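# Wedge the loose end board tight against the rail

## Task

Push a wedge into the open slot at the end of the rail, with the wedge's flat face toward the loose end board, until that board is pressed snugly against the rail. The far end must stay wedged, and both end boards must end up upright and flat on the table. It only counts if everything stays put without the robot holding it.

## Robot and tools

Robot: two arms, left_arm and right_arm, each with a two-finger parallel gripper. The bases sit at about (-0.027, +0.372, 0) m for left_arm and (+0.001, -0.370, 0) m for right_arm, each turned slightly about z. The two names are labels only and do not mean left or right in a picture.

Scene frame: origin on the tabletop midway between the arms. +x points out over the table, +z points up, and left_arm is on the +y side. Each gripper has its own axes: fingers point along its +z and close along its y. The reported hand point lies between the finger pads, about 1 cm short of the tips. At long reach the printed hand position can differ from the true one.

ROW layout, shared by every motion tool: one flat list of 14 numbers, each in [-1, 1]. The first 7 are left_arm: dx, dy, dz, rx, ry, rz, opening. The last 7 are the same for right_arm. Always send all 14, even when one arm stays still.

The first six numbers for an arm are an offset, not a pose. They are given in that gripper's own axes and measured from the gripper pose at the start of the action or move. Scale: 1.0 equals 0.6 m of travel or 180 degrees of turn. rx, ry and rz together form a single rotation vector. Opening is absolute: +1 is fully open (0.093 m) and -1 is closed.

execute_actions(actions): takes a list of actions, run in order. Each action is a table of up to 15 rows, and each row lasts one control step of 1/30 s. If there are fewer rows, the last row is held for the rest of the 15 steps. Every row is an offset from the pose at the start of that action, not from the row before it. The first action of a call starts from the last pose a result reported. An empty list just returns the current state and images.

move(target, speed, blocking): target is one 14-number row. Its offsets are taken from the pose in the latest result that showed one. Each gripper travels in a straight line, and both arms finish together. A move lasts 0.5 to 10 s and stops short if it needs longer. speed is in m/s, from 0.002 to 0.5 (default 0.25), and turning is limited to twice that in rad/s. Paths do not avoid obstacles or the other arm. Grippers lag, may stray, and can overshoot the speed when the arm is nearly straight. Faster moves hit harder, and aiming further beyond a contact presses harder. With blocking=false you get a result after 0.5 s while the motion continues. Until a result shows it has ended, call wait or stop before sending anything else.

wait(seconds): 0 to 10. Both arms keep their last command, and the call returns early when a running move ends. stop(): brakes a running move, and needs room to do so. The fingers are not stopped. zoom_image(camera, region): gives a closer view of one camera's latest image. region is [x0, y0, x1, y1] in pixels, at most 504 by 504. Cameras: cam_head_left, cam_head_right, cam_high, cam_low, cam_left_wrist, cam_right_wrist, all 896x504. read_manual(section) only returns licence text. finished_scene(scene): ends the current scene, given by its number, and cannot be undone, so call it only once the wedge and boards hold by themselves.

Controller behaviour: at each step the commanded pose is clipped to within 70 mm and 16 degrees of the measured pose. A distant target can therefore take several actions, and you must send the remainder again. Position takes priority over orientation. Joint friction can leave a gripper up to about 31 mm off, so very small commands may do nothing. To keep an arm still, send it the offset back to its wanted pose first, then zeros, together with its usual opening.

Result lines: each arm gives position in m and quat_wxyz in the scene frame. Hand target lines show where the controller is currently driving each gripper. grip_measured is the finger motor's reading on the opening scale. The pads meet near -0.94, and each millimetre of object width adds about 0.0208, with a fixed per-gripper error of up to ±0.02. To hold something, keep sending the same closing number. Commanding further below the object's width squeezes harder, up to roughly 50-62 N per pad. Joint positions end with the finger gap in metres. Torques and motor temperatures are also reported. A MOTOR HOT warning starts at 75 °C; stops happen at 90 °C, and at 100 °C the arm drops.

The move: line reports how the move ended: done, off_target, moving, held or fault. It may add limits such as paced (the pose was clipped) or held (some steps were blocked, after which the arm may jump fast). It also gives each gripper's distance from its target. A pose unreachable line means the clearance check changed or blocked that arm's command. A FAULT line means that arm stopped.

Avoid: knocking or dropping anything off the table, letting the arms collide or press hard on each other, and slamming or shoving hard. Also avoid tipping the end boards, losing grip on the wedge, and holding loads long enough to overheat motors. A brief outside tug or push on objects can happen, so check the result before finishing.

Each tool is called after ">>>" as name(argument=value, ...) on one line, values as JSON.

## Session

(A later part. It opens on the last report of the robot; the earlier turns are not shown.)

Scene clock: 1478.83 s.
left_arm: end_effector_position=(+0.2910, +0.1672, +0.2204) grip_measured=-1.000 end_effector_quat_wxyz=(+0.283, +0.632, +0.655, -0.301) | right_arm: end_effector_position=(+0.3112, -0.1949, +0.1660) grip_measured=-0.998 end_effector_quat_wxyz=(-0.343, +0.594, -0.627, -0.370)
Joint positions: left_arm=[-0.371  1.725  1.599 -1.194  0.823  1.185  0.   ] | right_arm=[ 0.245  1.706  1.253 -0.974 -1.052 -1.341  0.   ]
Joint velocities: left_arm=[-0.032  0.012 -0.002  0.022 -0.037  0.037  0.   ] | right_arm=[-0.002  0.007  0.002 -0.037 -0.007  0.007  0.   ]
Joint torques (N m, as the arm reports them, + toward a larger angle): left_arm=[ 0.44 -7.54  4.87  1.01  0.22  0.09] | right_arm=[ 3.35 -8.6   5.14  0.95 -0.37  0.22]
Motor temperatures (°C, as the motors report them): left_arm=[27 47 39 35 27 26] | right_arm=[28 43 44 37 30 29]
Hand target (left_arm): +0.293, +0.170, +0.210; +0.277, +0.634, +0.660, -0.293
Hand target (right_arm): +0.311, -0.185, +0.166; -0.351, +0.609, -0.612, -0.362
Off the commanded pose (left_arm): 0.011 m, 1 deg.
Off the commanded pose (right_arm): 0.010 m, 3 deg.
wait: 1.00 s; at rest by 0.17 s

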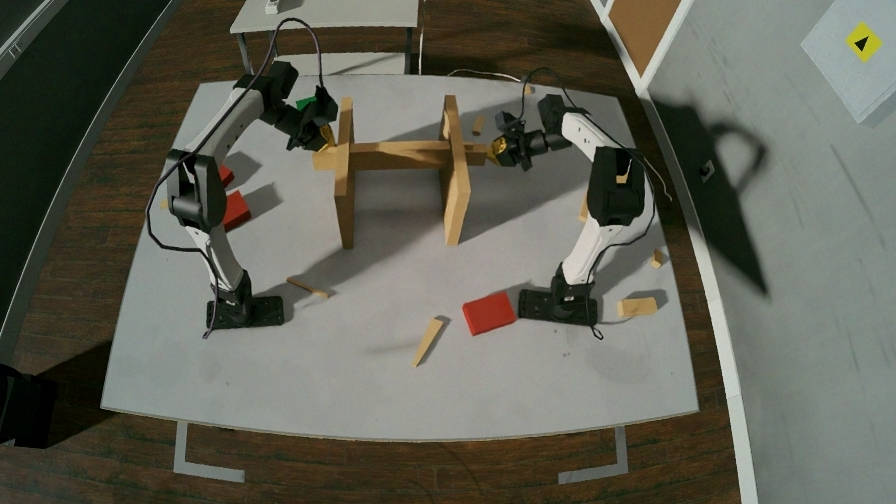

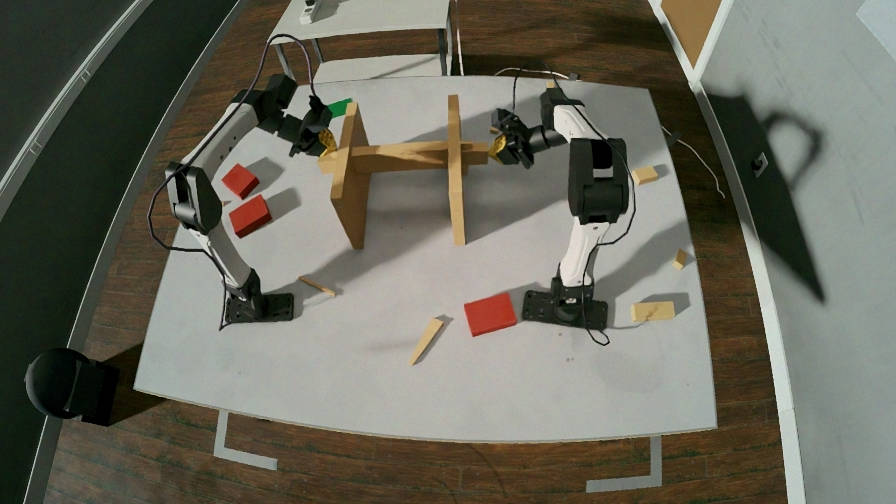

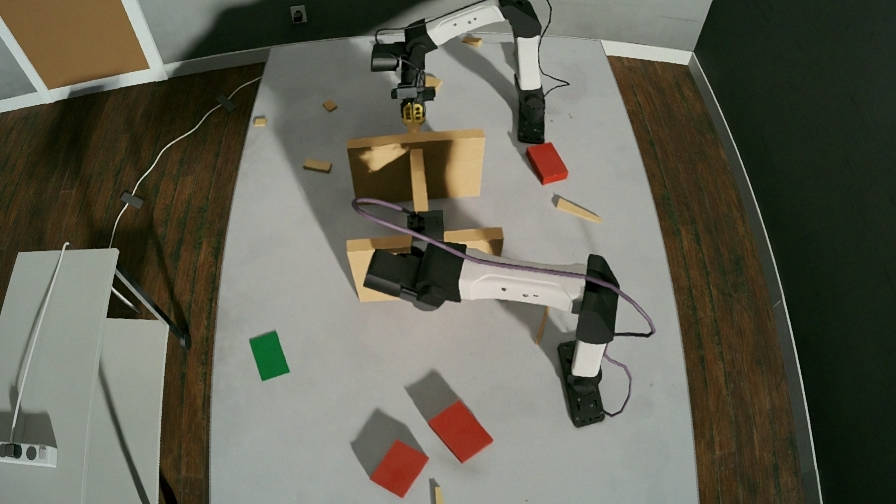

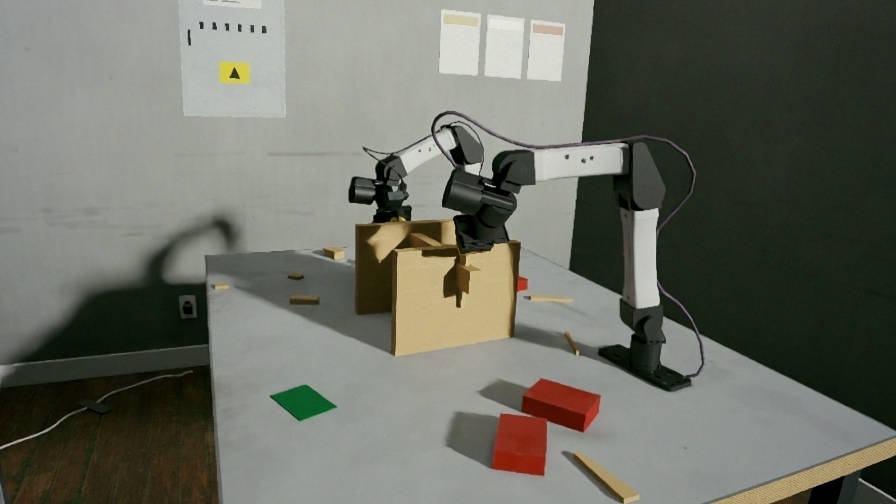

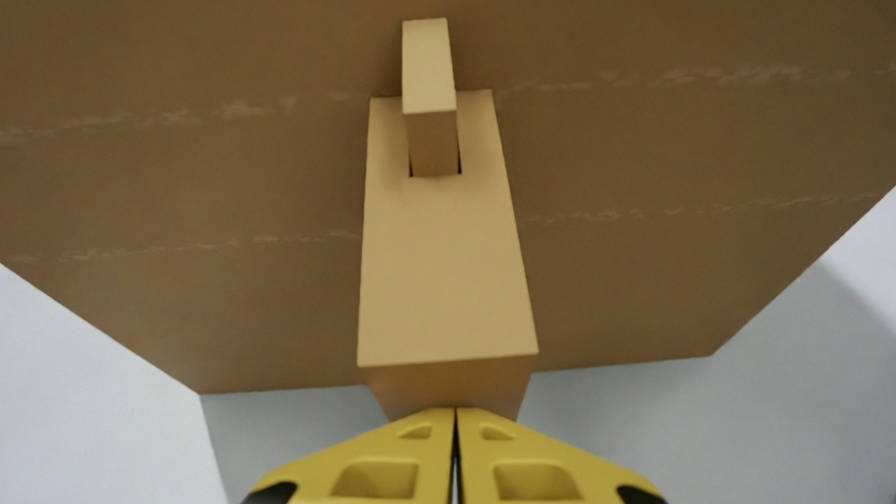

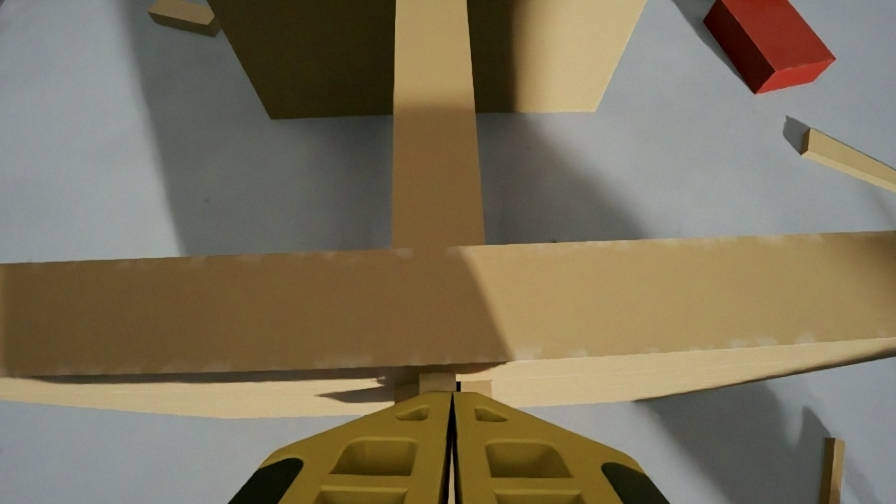

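>>> execute_actions(actions=[[[0.016,0.0041,0.0078,-0.0021,0.0064,-0.0011,-1,-0.0075,0,0.0135,0,0,-0.0153,-1],[0.016,0.0041,0.0078,-0.0021,0.0064,-0.0011,-1,-0.007,0,0.0125,0,0,-0.0153,-1],[0.016,0.0041,0.0078,-0.0021,0.0064,-0.0011,-1,-0.0064,0,0.0115,0,0,-0.0153,-1],[0.0162,0.0041,0.0075,-0.0021,0.0064,-0.0011,-1,-0.0064,0,0.0115,0,0,-0.0153,-1],[0.0165,0.0041,0.0073,-0.0021,0.0064,-0.0011,-1,-0.0064,0,0.0115,0,0,-0.0153,-1],[0.0167,0.0041,0.007,-0.0021,0.0064,-0.0011,-1,-0.0064,0,0.0115,0,0,-0.0153,-1],[0.017,0.0041,0.0067,-0.0021,0.0064,-0.0011,-1,-0.0064,0,0.0115,0,0,-0.0153,-1],[0.0172,0.0041,0.0064,-0.0021,0.0064,-0.0011,-1,-0.0064,0,0.0115,0,0,-0.0153,-1],[0.0174,0.0042,0.0062,-0.0021,0.0064,-0.0011,-1,-0.0064,0,0.0115,0,0,-0.0153,-1],[0.0177,0.0042,0.0059,-0.0021,0.0064,-0.0011,-1,-0.0064,0,0.0115,0,0,-0.0153,-1],[0.0179,0.0042,0.0056,-0.0021,0.0064,-0.0011,-1,-0.0064,0,0.0115,0,0,-0.0153,-1],[0.0182,0.0042,0.0053,-0.0021,0.0064,-0.0011,-1,-0.0064,0,0.0115,0,0,-0.0153,-1],[0.0184,0.0042,0.0051,-0.0021,0.0064,-0.0011,-1,-0.0064,0,0.0115,0,0,-0.0153,-1],[0.0187,0.0042,0.0048,-0.0021,0.0064,-0.0011,-1,-0.0064,0,0.0115,0,0,-0.0153,-1],[0.0189,0.0042,0.0045,-0.0021,0.0064,-0.0011,-1,-0.0064,0,0.0115,0,0,-0.0153,-1]]])

>>> wait(seconds=1)

Scene clock: 1496.10 s.
left_arm: end_effector_position=(+0.2913, +0.1676, +0.2206) grip_measured=-1.000 end_effector_quat_wxyz=(+0.284, +0.633, +0.655, -0.301) | right_arm: end_effector_position=(+0.3112, -0.1949, +0.1660) grip_measured=-0.998 end_effector_quat_wxyz=(-0.343, +0.594, -0.627, -0.370)
Joint positions: left_arm=[-0.369  1.725  1.599 -1.194  0.824  1.188  0.   ] | right_arm=[ 0.245  1.706  1.253 -0.974 -1.052 -1.341  0.   ]
Joint velocities: left_arm=[ 0.002  0.002  0.007 -0.022 -0.007  0.007  0.   ] | right_arm=[-0.027 -0.007 -0.002 -0.007 -0.022 -0.037  0.   ]
Joint torques (N m, as the arm reports them, + toward a larger angle): left_arm=[ 0.82 -7.57  4.97  0.92  0.23  0.22] | right_arm=[ 2.8  -8.46  5.34  0.87 -0.38  0.09]
Motor temperatures (°C, as the motors report them): left_arm=[27 48 39 35 27 26] | right_arm=[28 44 44 38 30 29]
Hand target (left_arm): +0.293, +0.173, +0.210; +0.278, +0.633, +0.660, -0.293
Hand target (right_arm): +0.311, -0.187, +0.166; -0.351, +0.609, -0.612, -0.362
Off the commanded pose (left_arm): 0.012 m, 1 deg.
Off the commanded pose (right_arm): 0.008 m, 3 deg.

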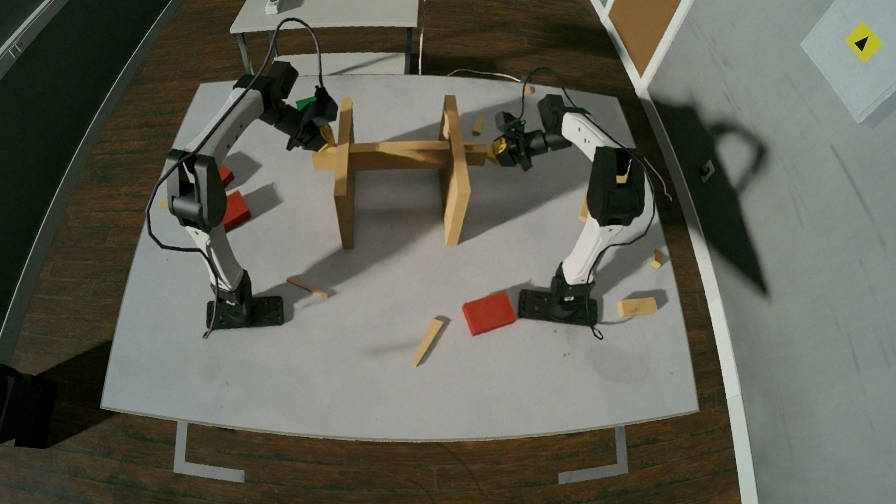

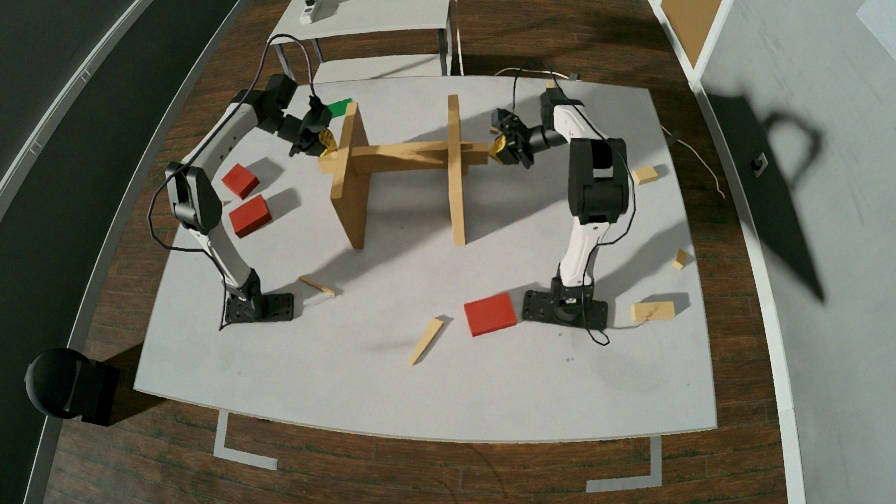

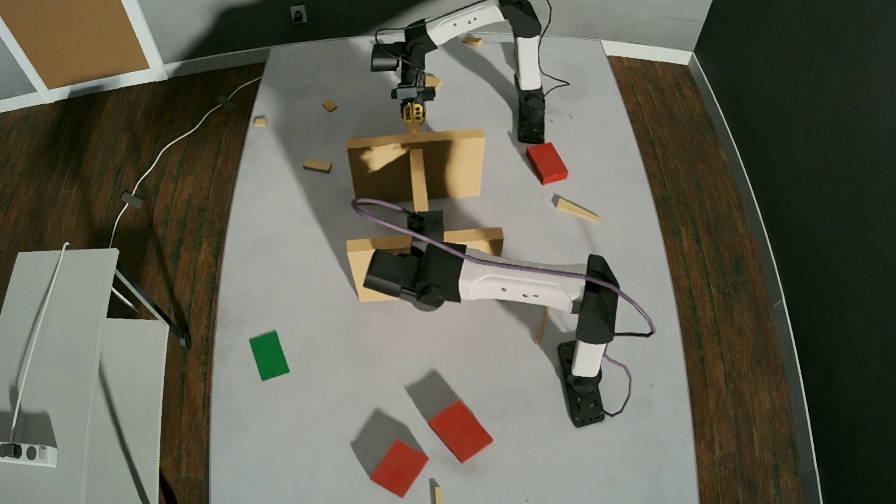

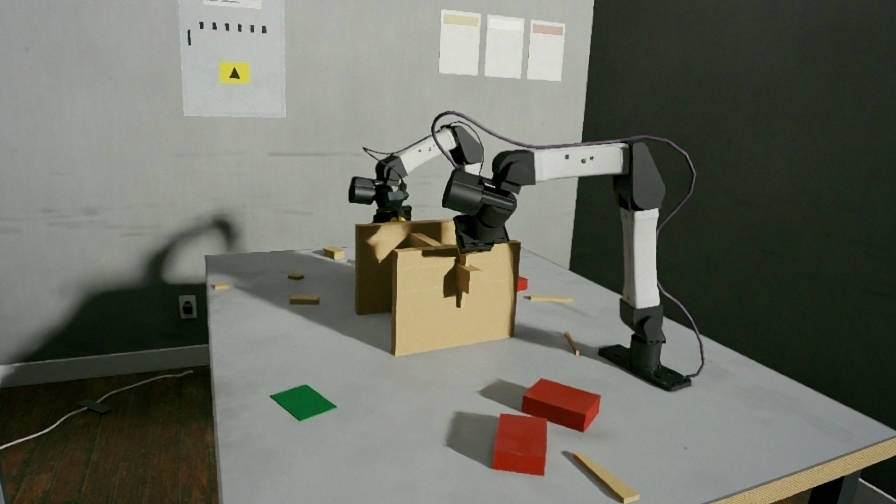

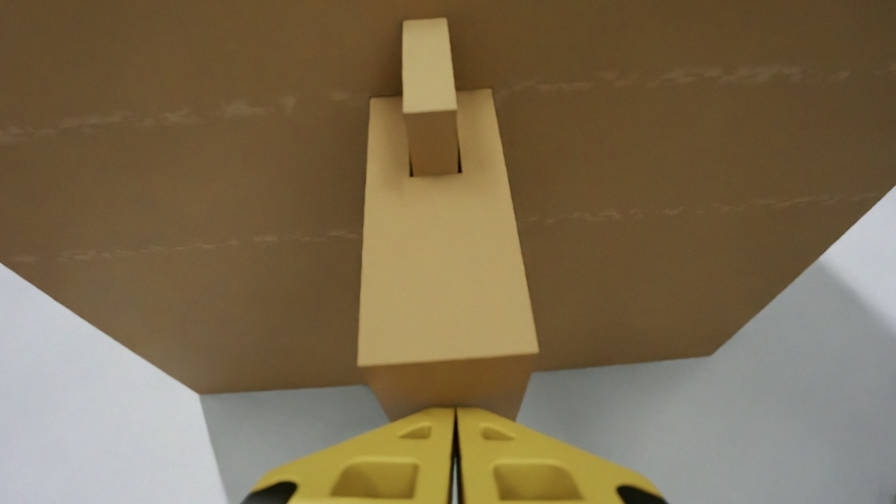

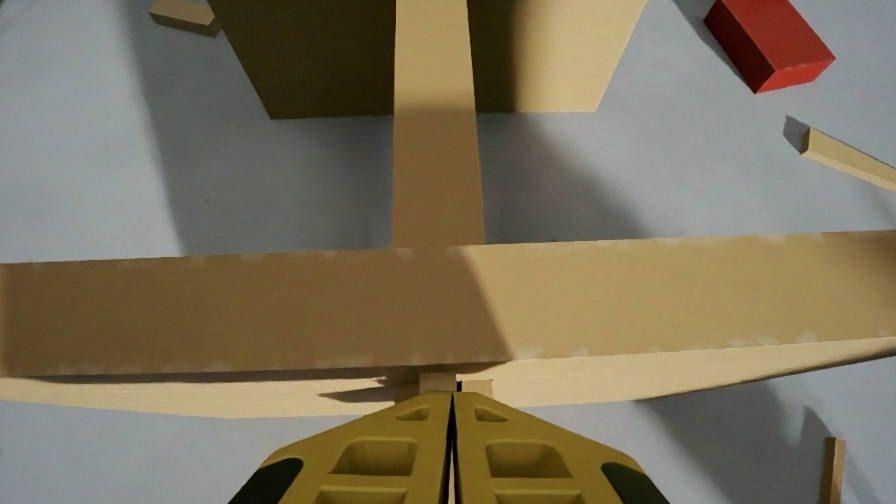

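Scene clock: 1497.10 s.
left_arm: end_effector_position=(+0.2913, +0.1676, +0.2206) grip_measured=-1.000 end_effector_quat_wxyz=(+0.284, +0.633, +0.654, -0.301) | right_arm: end_effector_position=(+0.3112, -0.1949, +0.1660) grip_measured=-0.998 end_effector_quat_wxyz=(-0.343, +0.594, -0.627, -0.370)
Joint positions: left_arm=[-0.369  1.725  1.599 -1.194  0.824  1.19   0.   ] | right_arm=[ 0.245  1.706  1.253 -0.974 -1.052 -1.341  0.   ]
Joint velocities: left_arm=[ 0.002 -0.007 -0.002 -0.051  0.022 -0.022  0.   ] | right_arm=[-0.002  0.002  0.007 -0.125 -0.037  0.066  0.   ]
Joint torques (N m, as the arm reports them, + toward a larger angle): left_arm=[ 0.83 -7.49  4.87  0.93  0.26  0.18] | right_arm=[ 2.81 -8.47  5.32  0.88 -0.38  0.09]
Motor temperatures (°C, as the motors report them): left_arm=[27 48 39 35 27 26] | right_arm=[28 44 44 38 30 29]
Hand target (left_arm): +0.293, +0.173, +0.210; +0.278, +0.633, +0.660, -0.293
Hand target (right_arm): +0.311, -0.187, +0.166; -0.351, +0.609, -0.612, -0.362
Off the commanded pose (left_arm): 0.012 m, 1 deg.
Off the commanded pose (right_arm): 0.008 m, 3 deg.
wait: 1.00 s; at rest by 0.17 s

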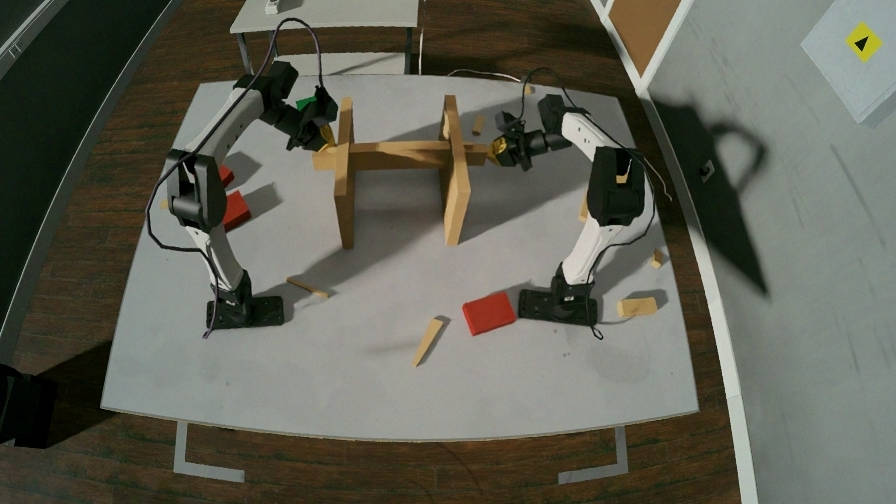

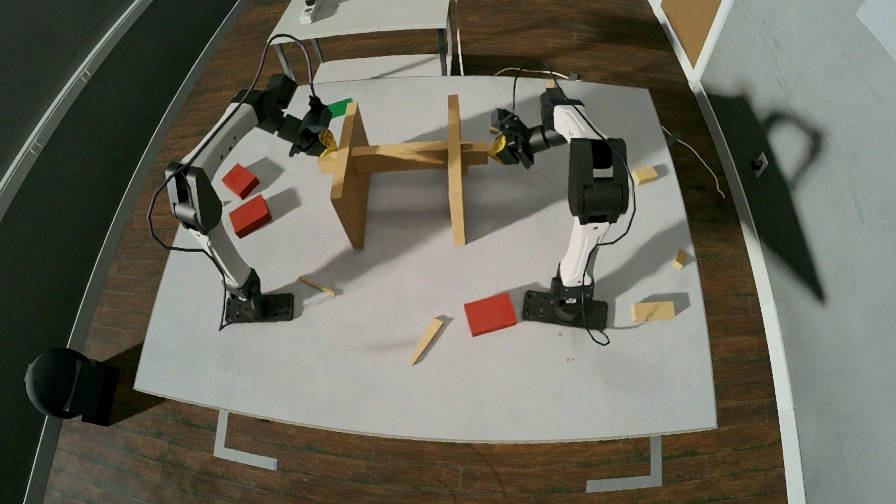

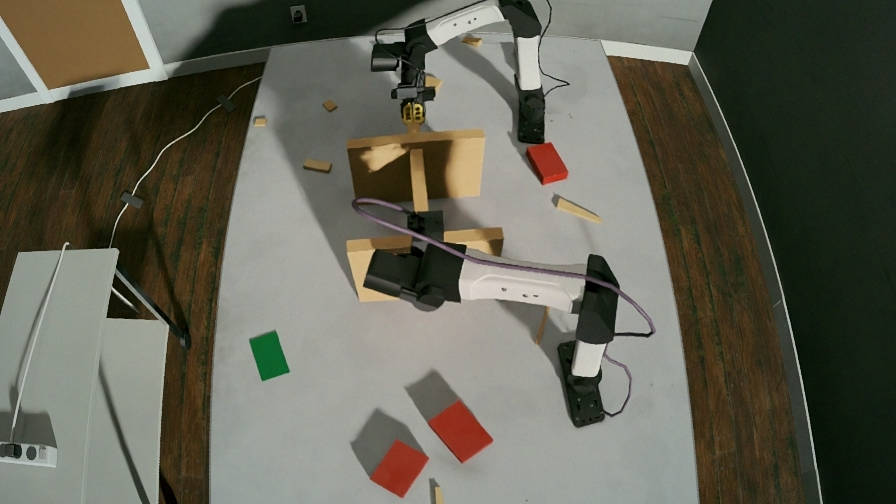

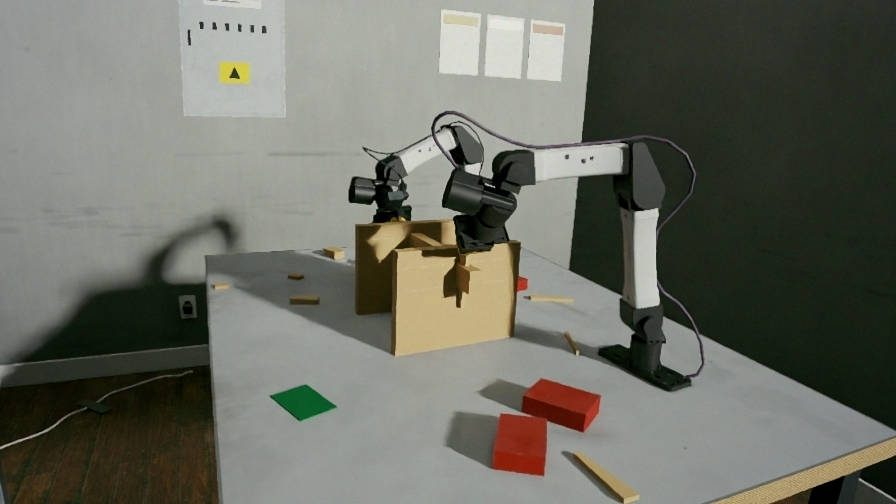

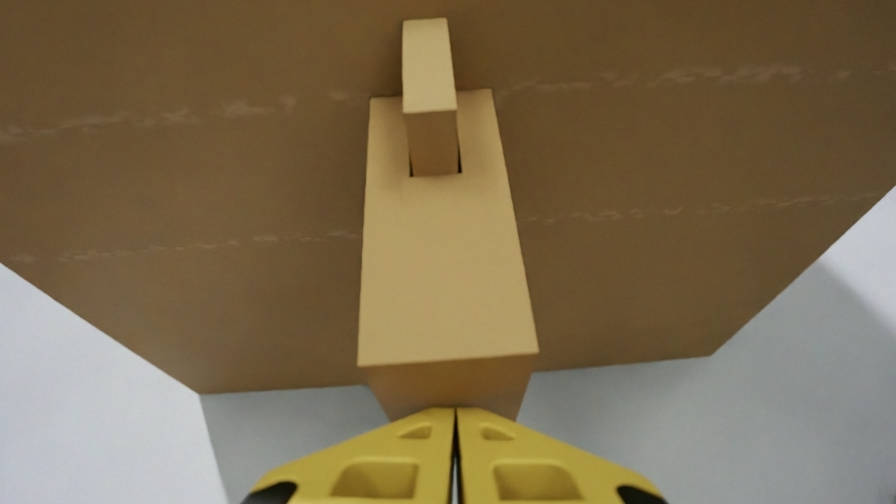

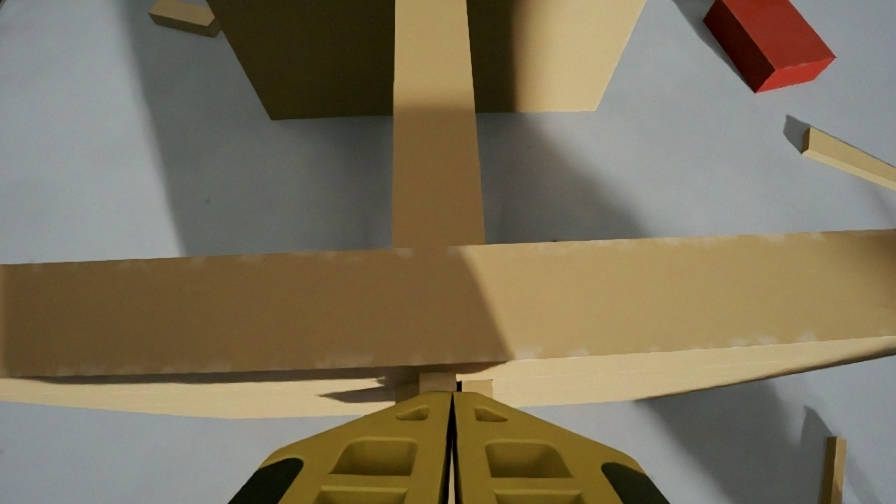

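>>> execute_actions(actions=[[[0.0198,0.0036,0.004,-0.0021,0.0068,-0.0021,-1,-0.0066,0,0.0118,0,0,-0.0153,-1],[0.0198,0.0036,0.004,-0.0021,0.0068,-0.0021,-1,-0.0067,0,0.012,0,0,-0.0153,-1],[0.0198,0.0036,0.004,-0.0021,0.0068,-0.0021,-1,-0.0068,0,0.0123,0,0,-0.0153,-1],[0.0198,0.0036,0.004,-0.0021,0.0068,-0.0021,-1,-0.007,0,0.0125,0,0,-0.0153,-1],[0.0198,0.0036,0.004,-0.0021,0.0068,-0.0021,-1,-0.0071,0,0.0127,0,0,-0.0153,-1],[0.0198,0.0036,0.004,-0.0021,0.0068,-0.0021,-1,-0.0072,0,0.013,0,0,-0.0153,-1],[0.0198,0.0036,0.004,-0.0021,0.0068,-0.0021,-1,-0.0074,0,0.0132,0,0,-0.0153,-1],[0.0198,0.0036,0.004,-0.0021,0.0068,-0.0021,-1,-0.0075,0,0.0134,0,0,-0.0153,-1],[0.0198,0.0036,0.004,-0.0021,0.0068,-0.0021,-1,-0.0076,0,0.0137,0,0,-0.0153,-1],[0.0198,0.0036,0.004,-0.0021,0.0068,-0.0021,-1,-0.0078,0,0.0139,0,0,-0.0153,-1],[0.0198,0.0036,0.004,-0.0021,0.0068,-0.0021,-1,-0.0079,0,0.0141,0,0,-0.0153,-1],[0.0198,0.0036,0.004,-0.0021,0.0068,-0.0021,-1,-0.008,0,0.0144,0,0,-0.0153,-1],[0.0198,0.0036,0.004,-0.0021,0.0068,-0.0021,-1,-0.0082,0,0.0146,0,0,-0.0153,-1],[0.0198,0.0036,0.004,-0.0021,0.0068,-0.0021,-1,-0.0083,0,0.0149,0,0,-0.0153,-1],[0.0198,0.0036,0.004,-0.0021,0.0068,-0.0021,-1,-0.0085,0,0.0152,0,0,-0.0153,-1]]])

>>> wait(seconds=1)

Scene clock: 1512.43 s.
left_arm: end_effector_position=(+0.2910, +0.1685, +0.2188) grip_measured=-1.000 end_effector_quat_wxyz=(+0.283, +0.634, +0.654, -0.301) | right_arm: end_effector_position=(+0.3116, -0.1937, +0.1661) grip_measured=-0.998 end_effector_quat_wxyz=(-0.344, +0.595, -0.625, -0.369)
Joint positions: left_arm=[-0.367  1.725  1.593 -1.192  0.824  1.195  0.   ] | right_arm=[ 0.249  1.706  1.253 -0.968 -1.051 -1.339  0.   ]
Joint velocities: left_arm=[ 0.007 -0.002  0.002 -0.022 -0.081 -0.037  0.   ] | right_arm=[-0.002 -0.007 -0.007  0.037  0.037  0.007  0.   ]
Joint torques (N m, as the arm reports them, + toward a larger angle): left_arm=[ 0.89 -7.56  5.31  0.92  0.24  0.2 ] | right_arm=[ 3.17 -8.61  5.14  0.93 -0.4   0.23]
Motor temperatures (°C, as the motors report them): left_arm=[27 48 39 35 27 26] | right_arm=[28 44 44 38 30 29]
Hand target (left_arm): +0.293, +0.174, +0.210; +0.278, +0.634, +0.660, -0.293
Hand target (right_arm): +0.311, -0.185, +0.166; -0.351, +0.609, -0.612, -0.362
Off the commanded pose (left_arm): 0.010 m, 1 deg.
Off the commanded pose (right_arm): 0.009 m, 2 deg.

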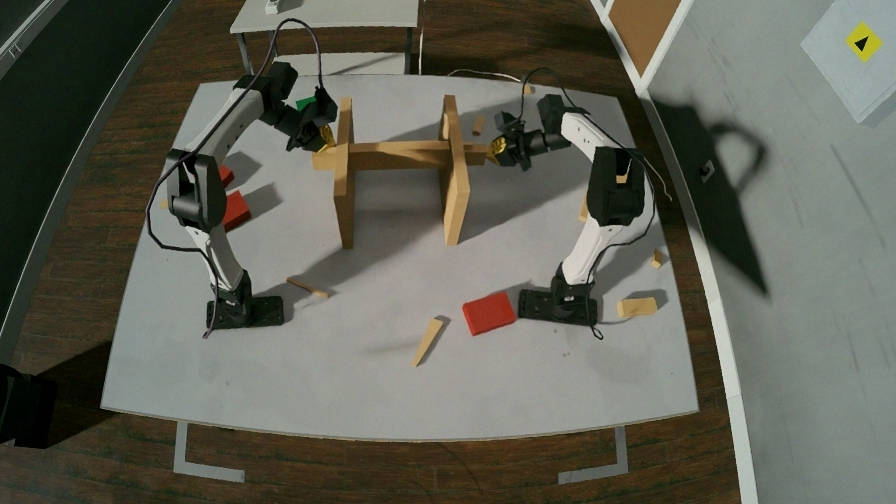

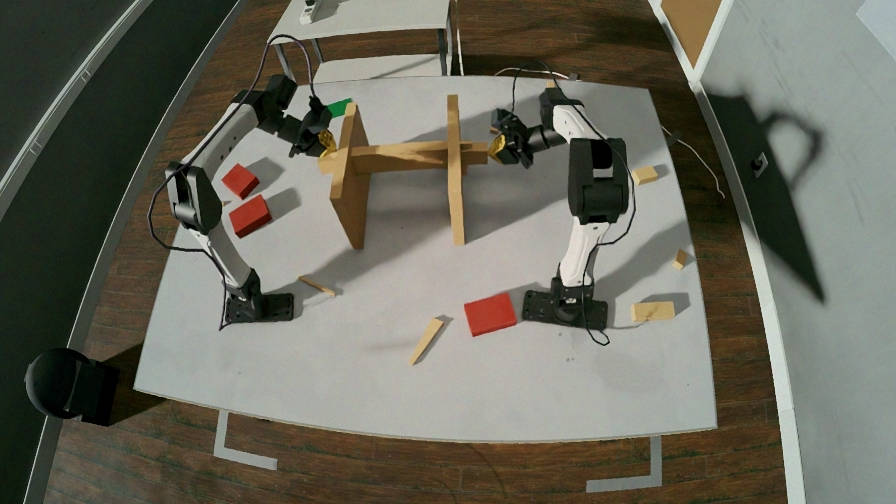

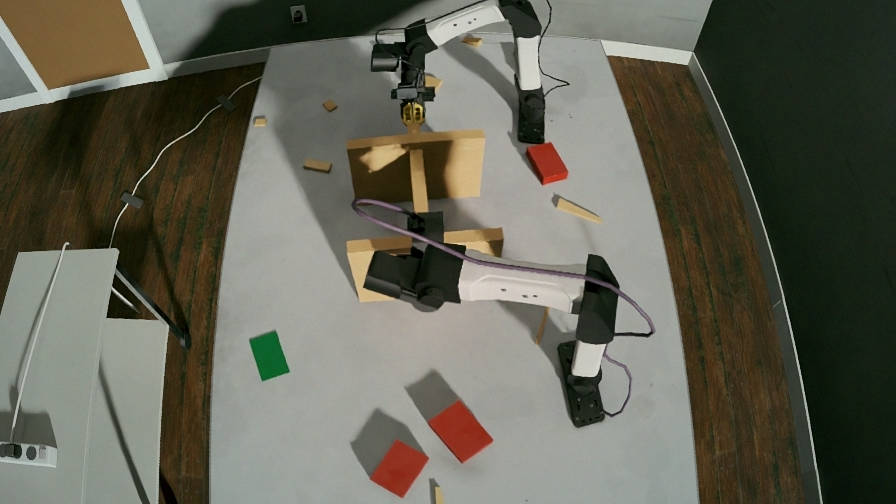

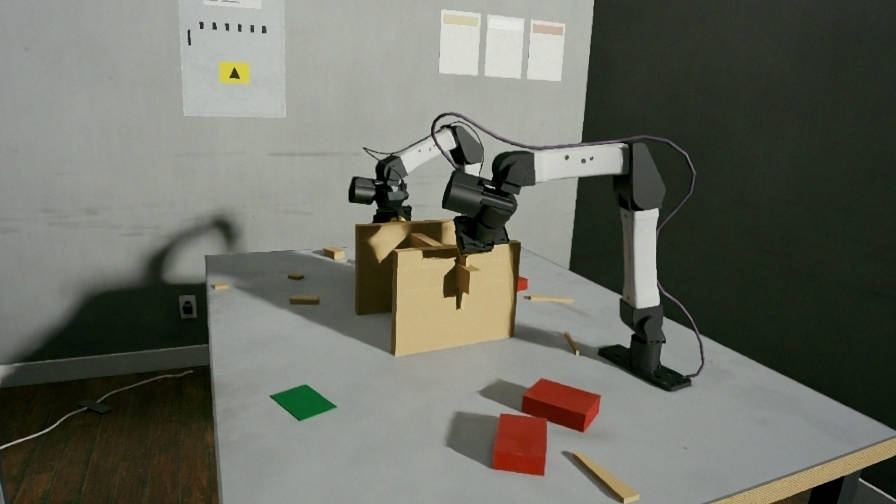

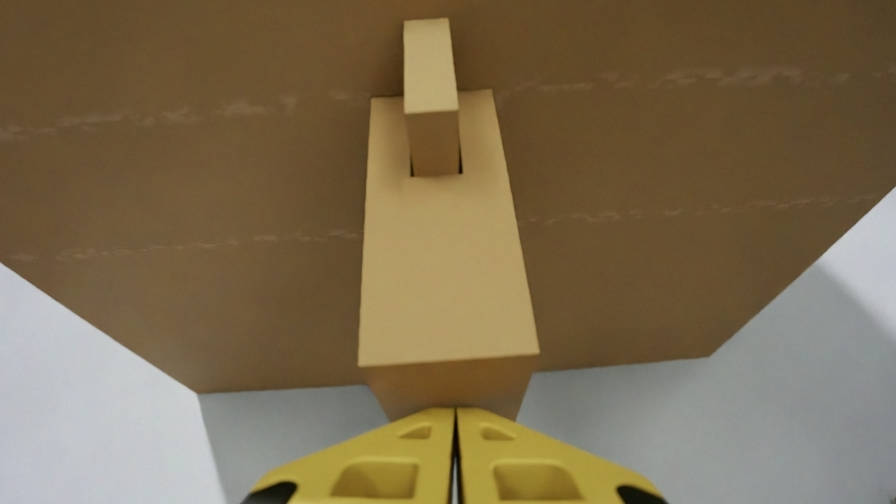

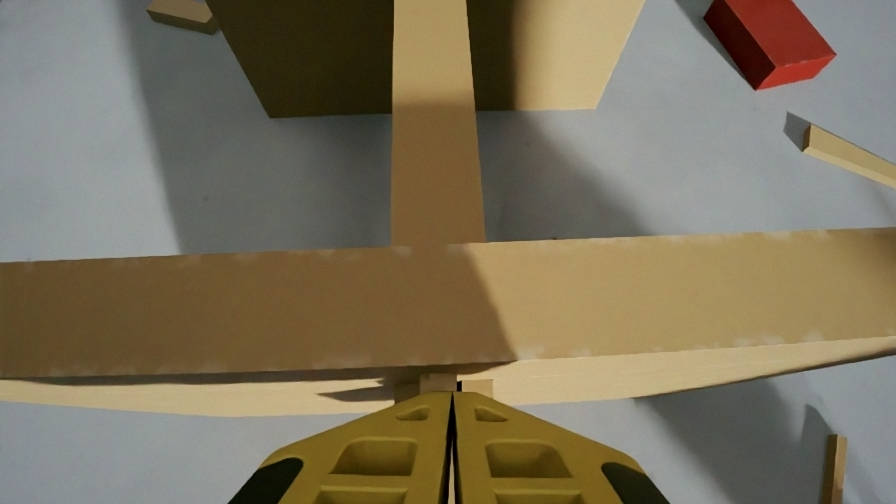

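Scene clock: 1513.43 s.
left_arm: end_effector_position=(+0.2910, +0.1685, +0.2188) grip_measured=-1.000 end_effector_quat_wxyz=(+0.283, +0.634, +0.654, -0.301) | right_arm: end_effector_position=(+0.3116, -0.1937, +0.1661) grip_measured=-0.998 end_effector_quat_wxyz=(-0.344, +0.595, -0.626, -0.369)
Joint positions: left_arm=[-0.367  1.725  1.593 -1.192  0.824  1.195  0.   ] | right_arm=[ 0.249  1.706  1.253 -0.968 -1.051 -1.336  0.   ]
Joint velocities: left_arm=[ 0.007  0.002 -0.007 -0.007  0.081  0.051  0.   ] | right_arm=[ 0.002 -0.012  0.002  0.066 -0.095 -0.007  0.   ]
Joint torques (N m, as the arm reports them, + toward a larger angle): left_arm=[ 0.82 -7.68  5.17  0.89  0.25  0.17] | right_arm=[ 3.17 -8.61  5.12  0.94 -0.37  0.22]
Motor temperatures (°C, as the motors report them): left_arm=[27 49 39 35 27 26] | right_arm=[28 44 44 38 30 29]
Hand target (left_arm): +0.293, +0.174, +0.210; +0.278, +0.634, +0.660, -0.293
Hand target (right_arm): +0.311, -0.185, +0.166; -0.351, +0.609, -0.612, -0.362
Off the commanded pose (left_arm): 0.010 m, 1 deg.
Off the commanded pose (right_arm): 0.009 m, 3 deg.
wait: 1.00 s; at rest by 0.17 s

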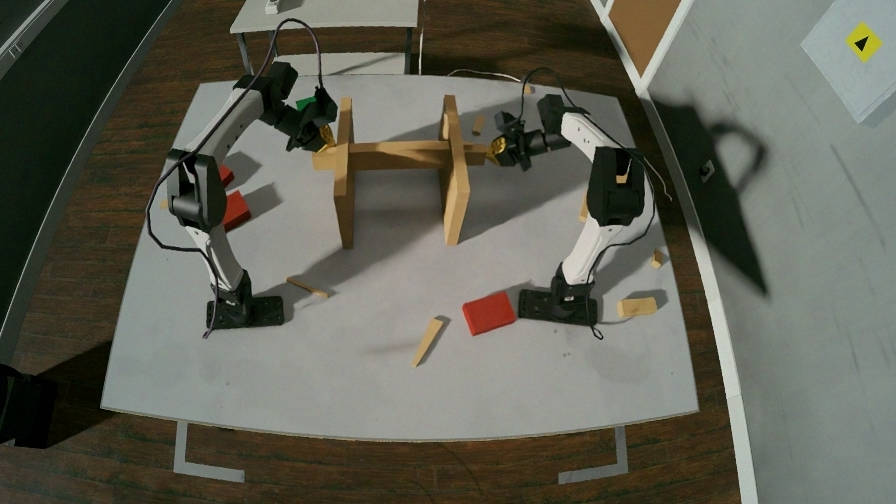

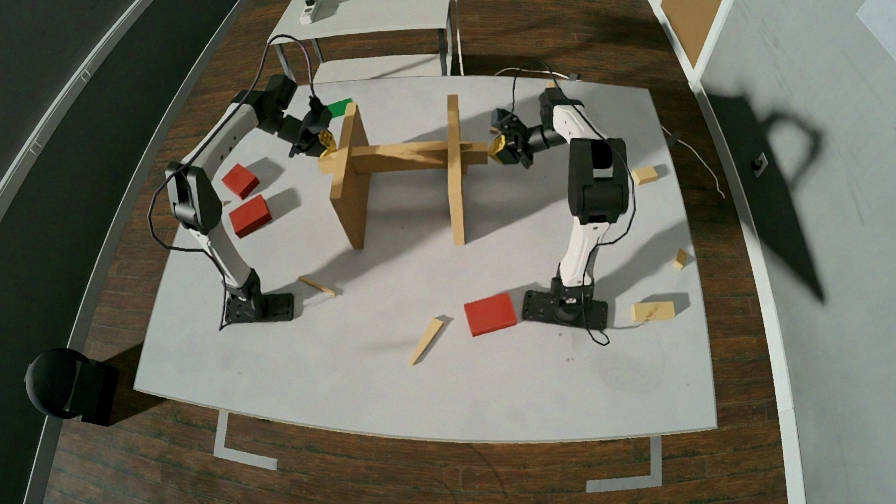

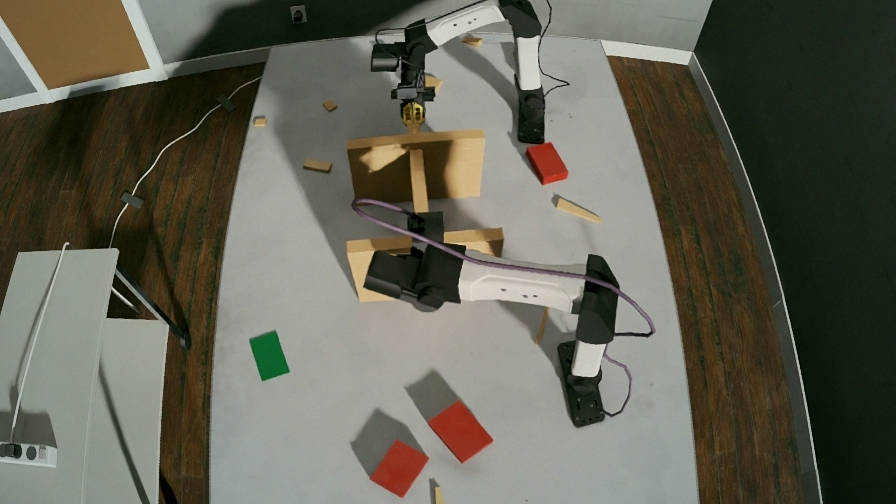

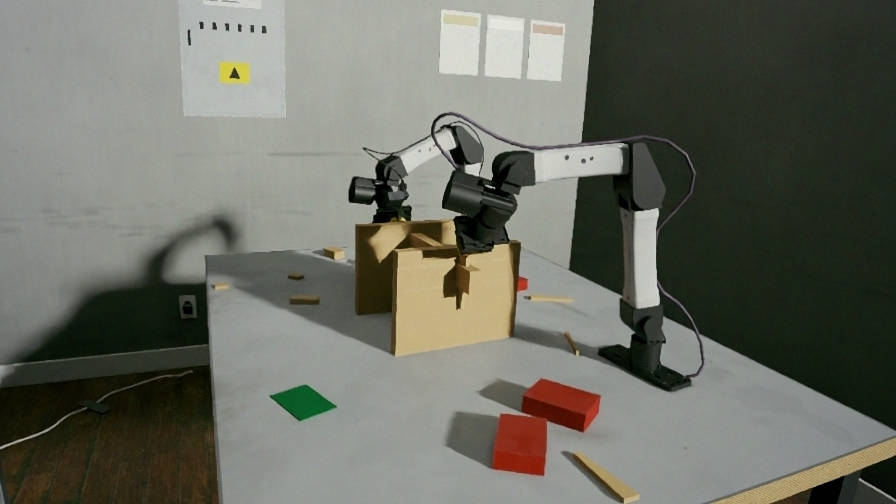

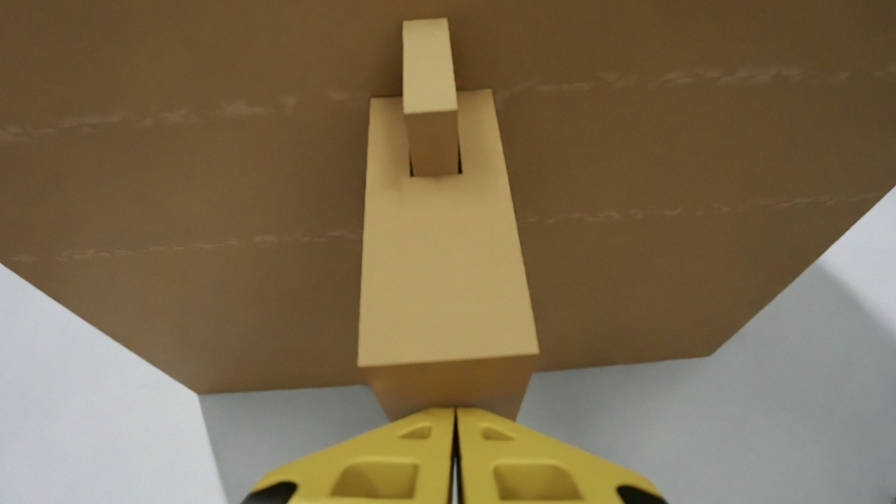

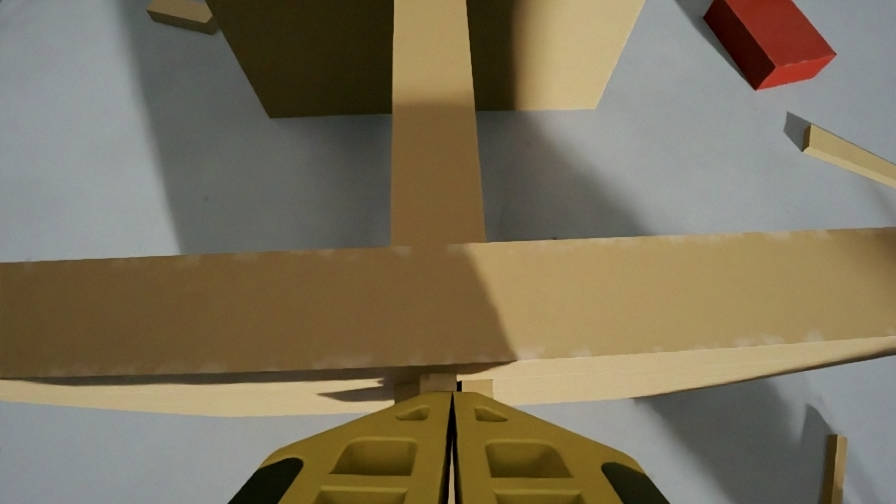

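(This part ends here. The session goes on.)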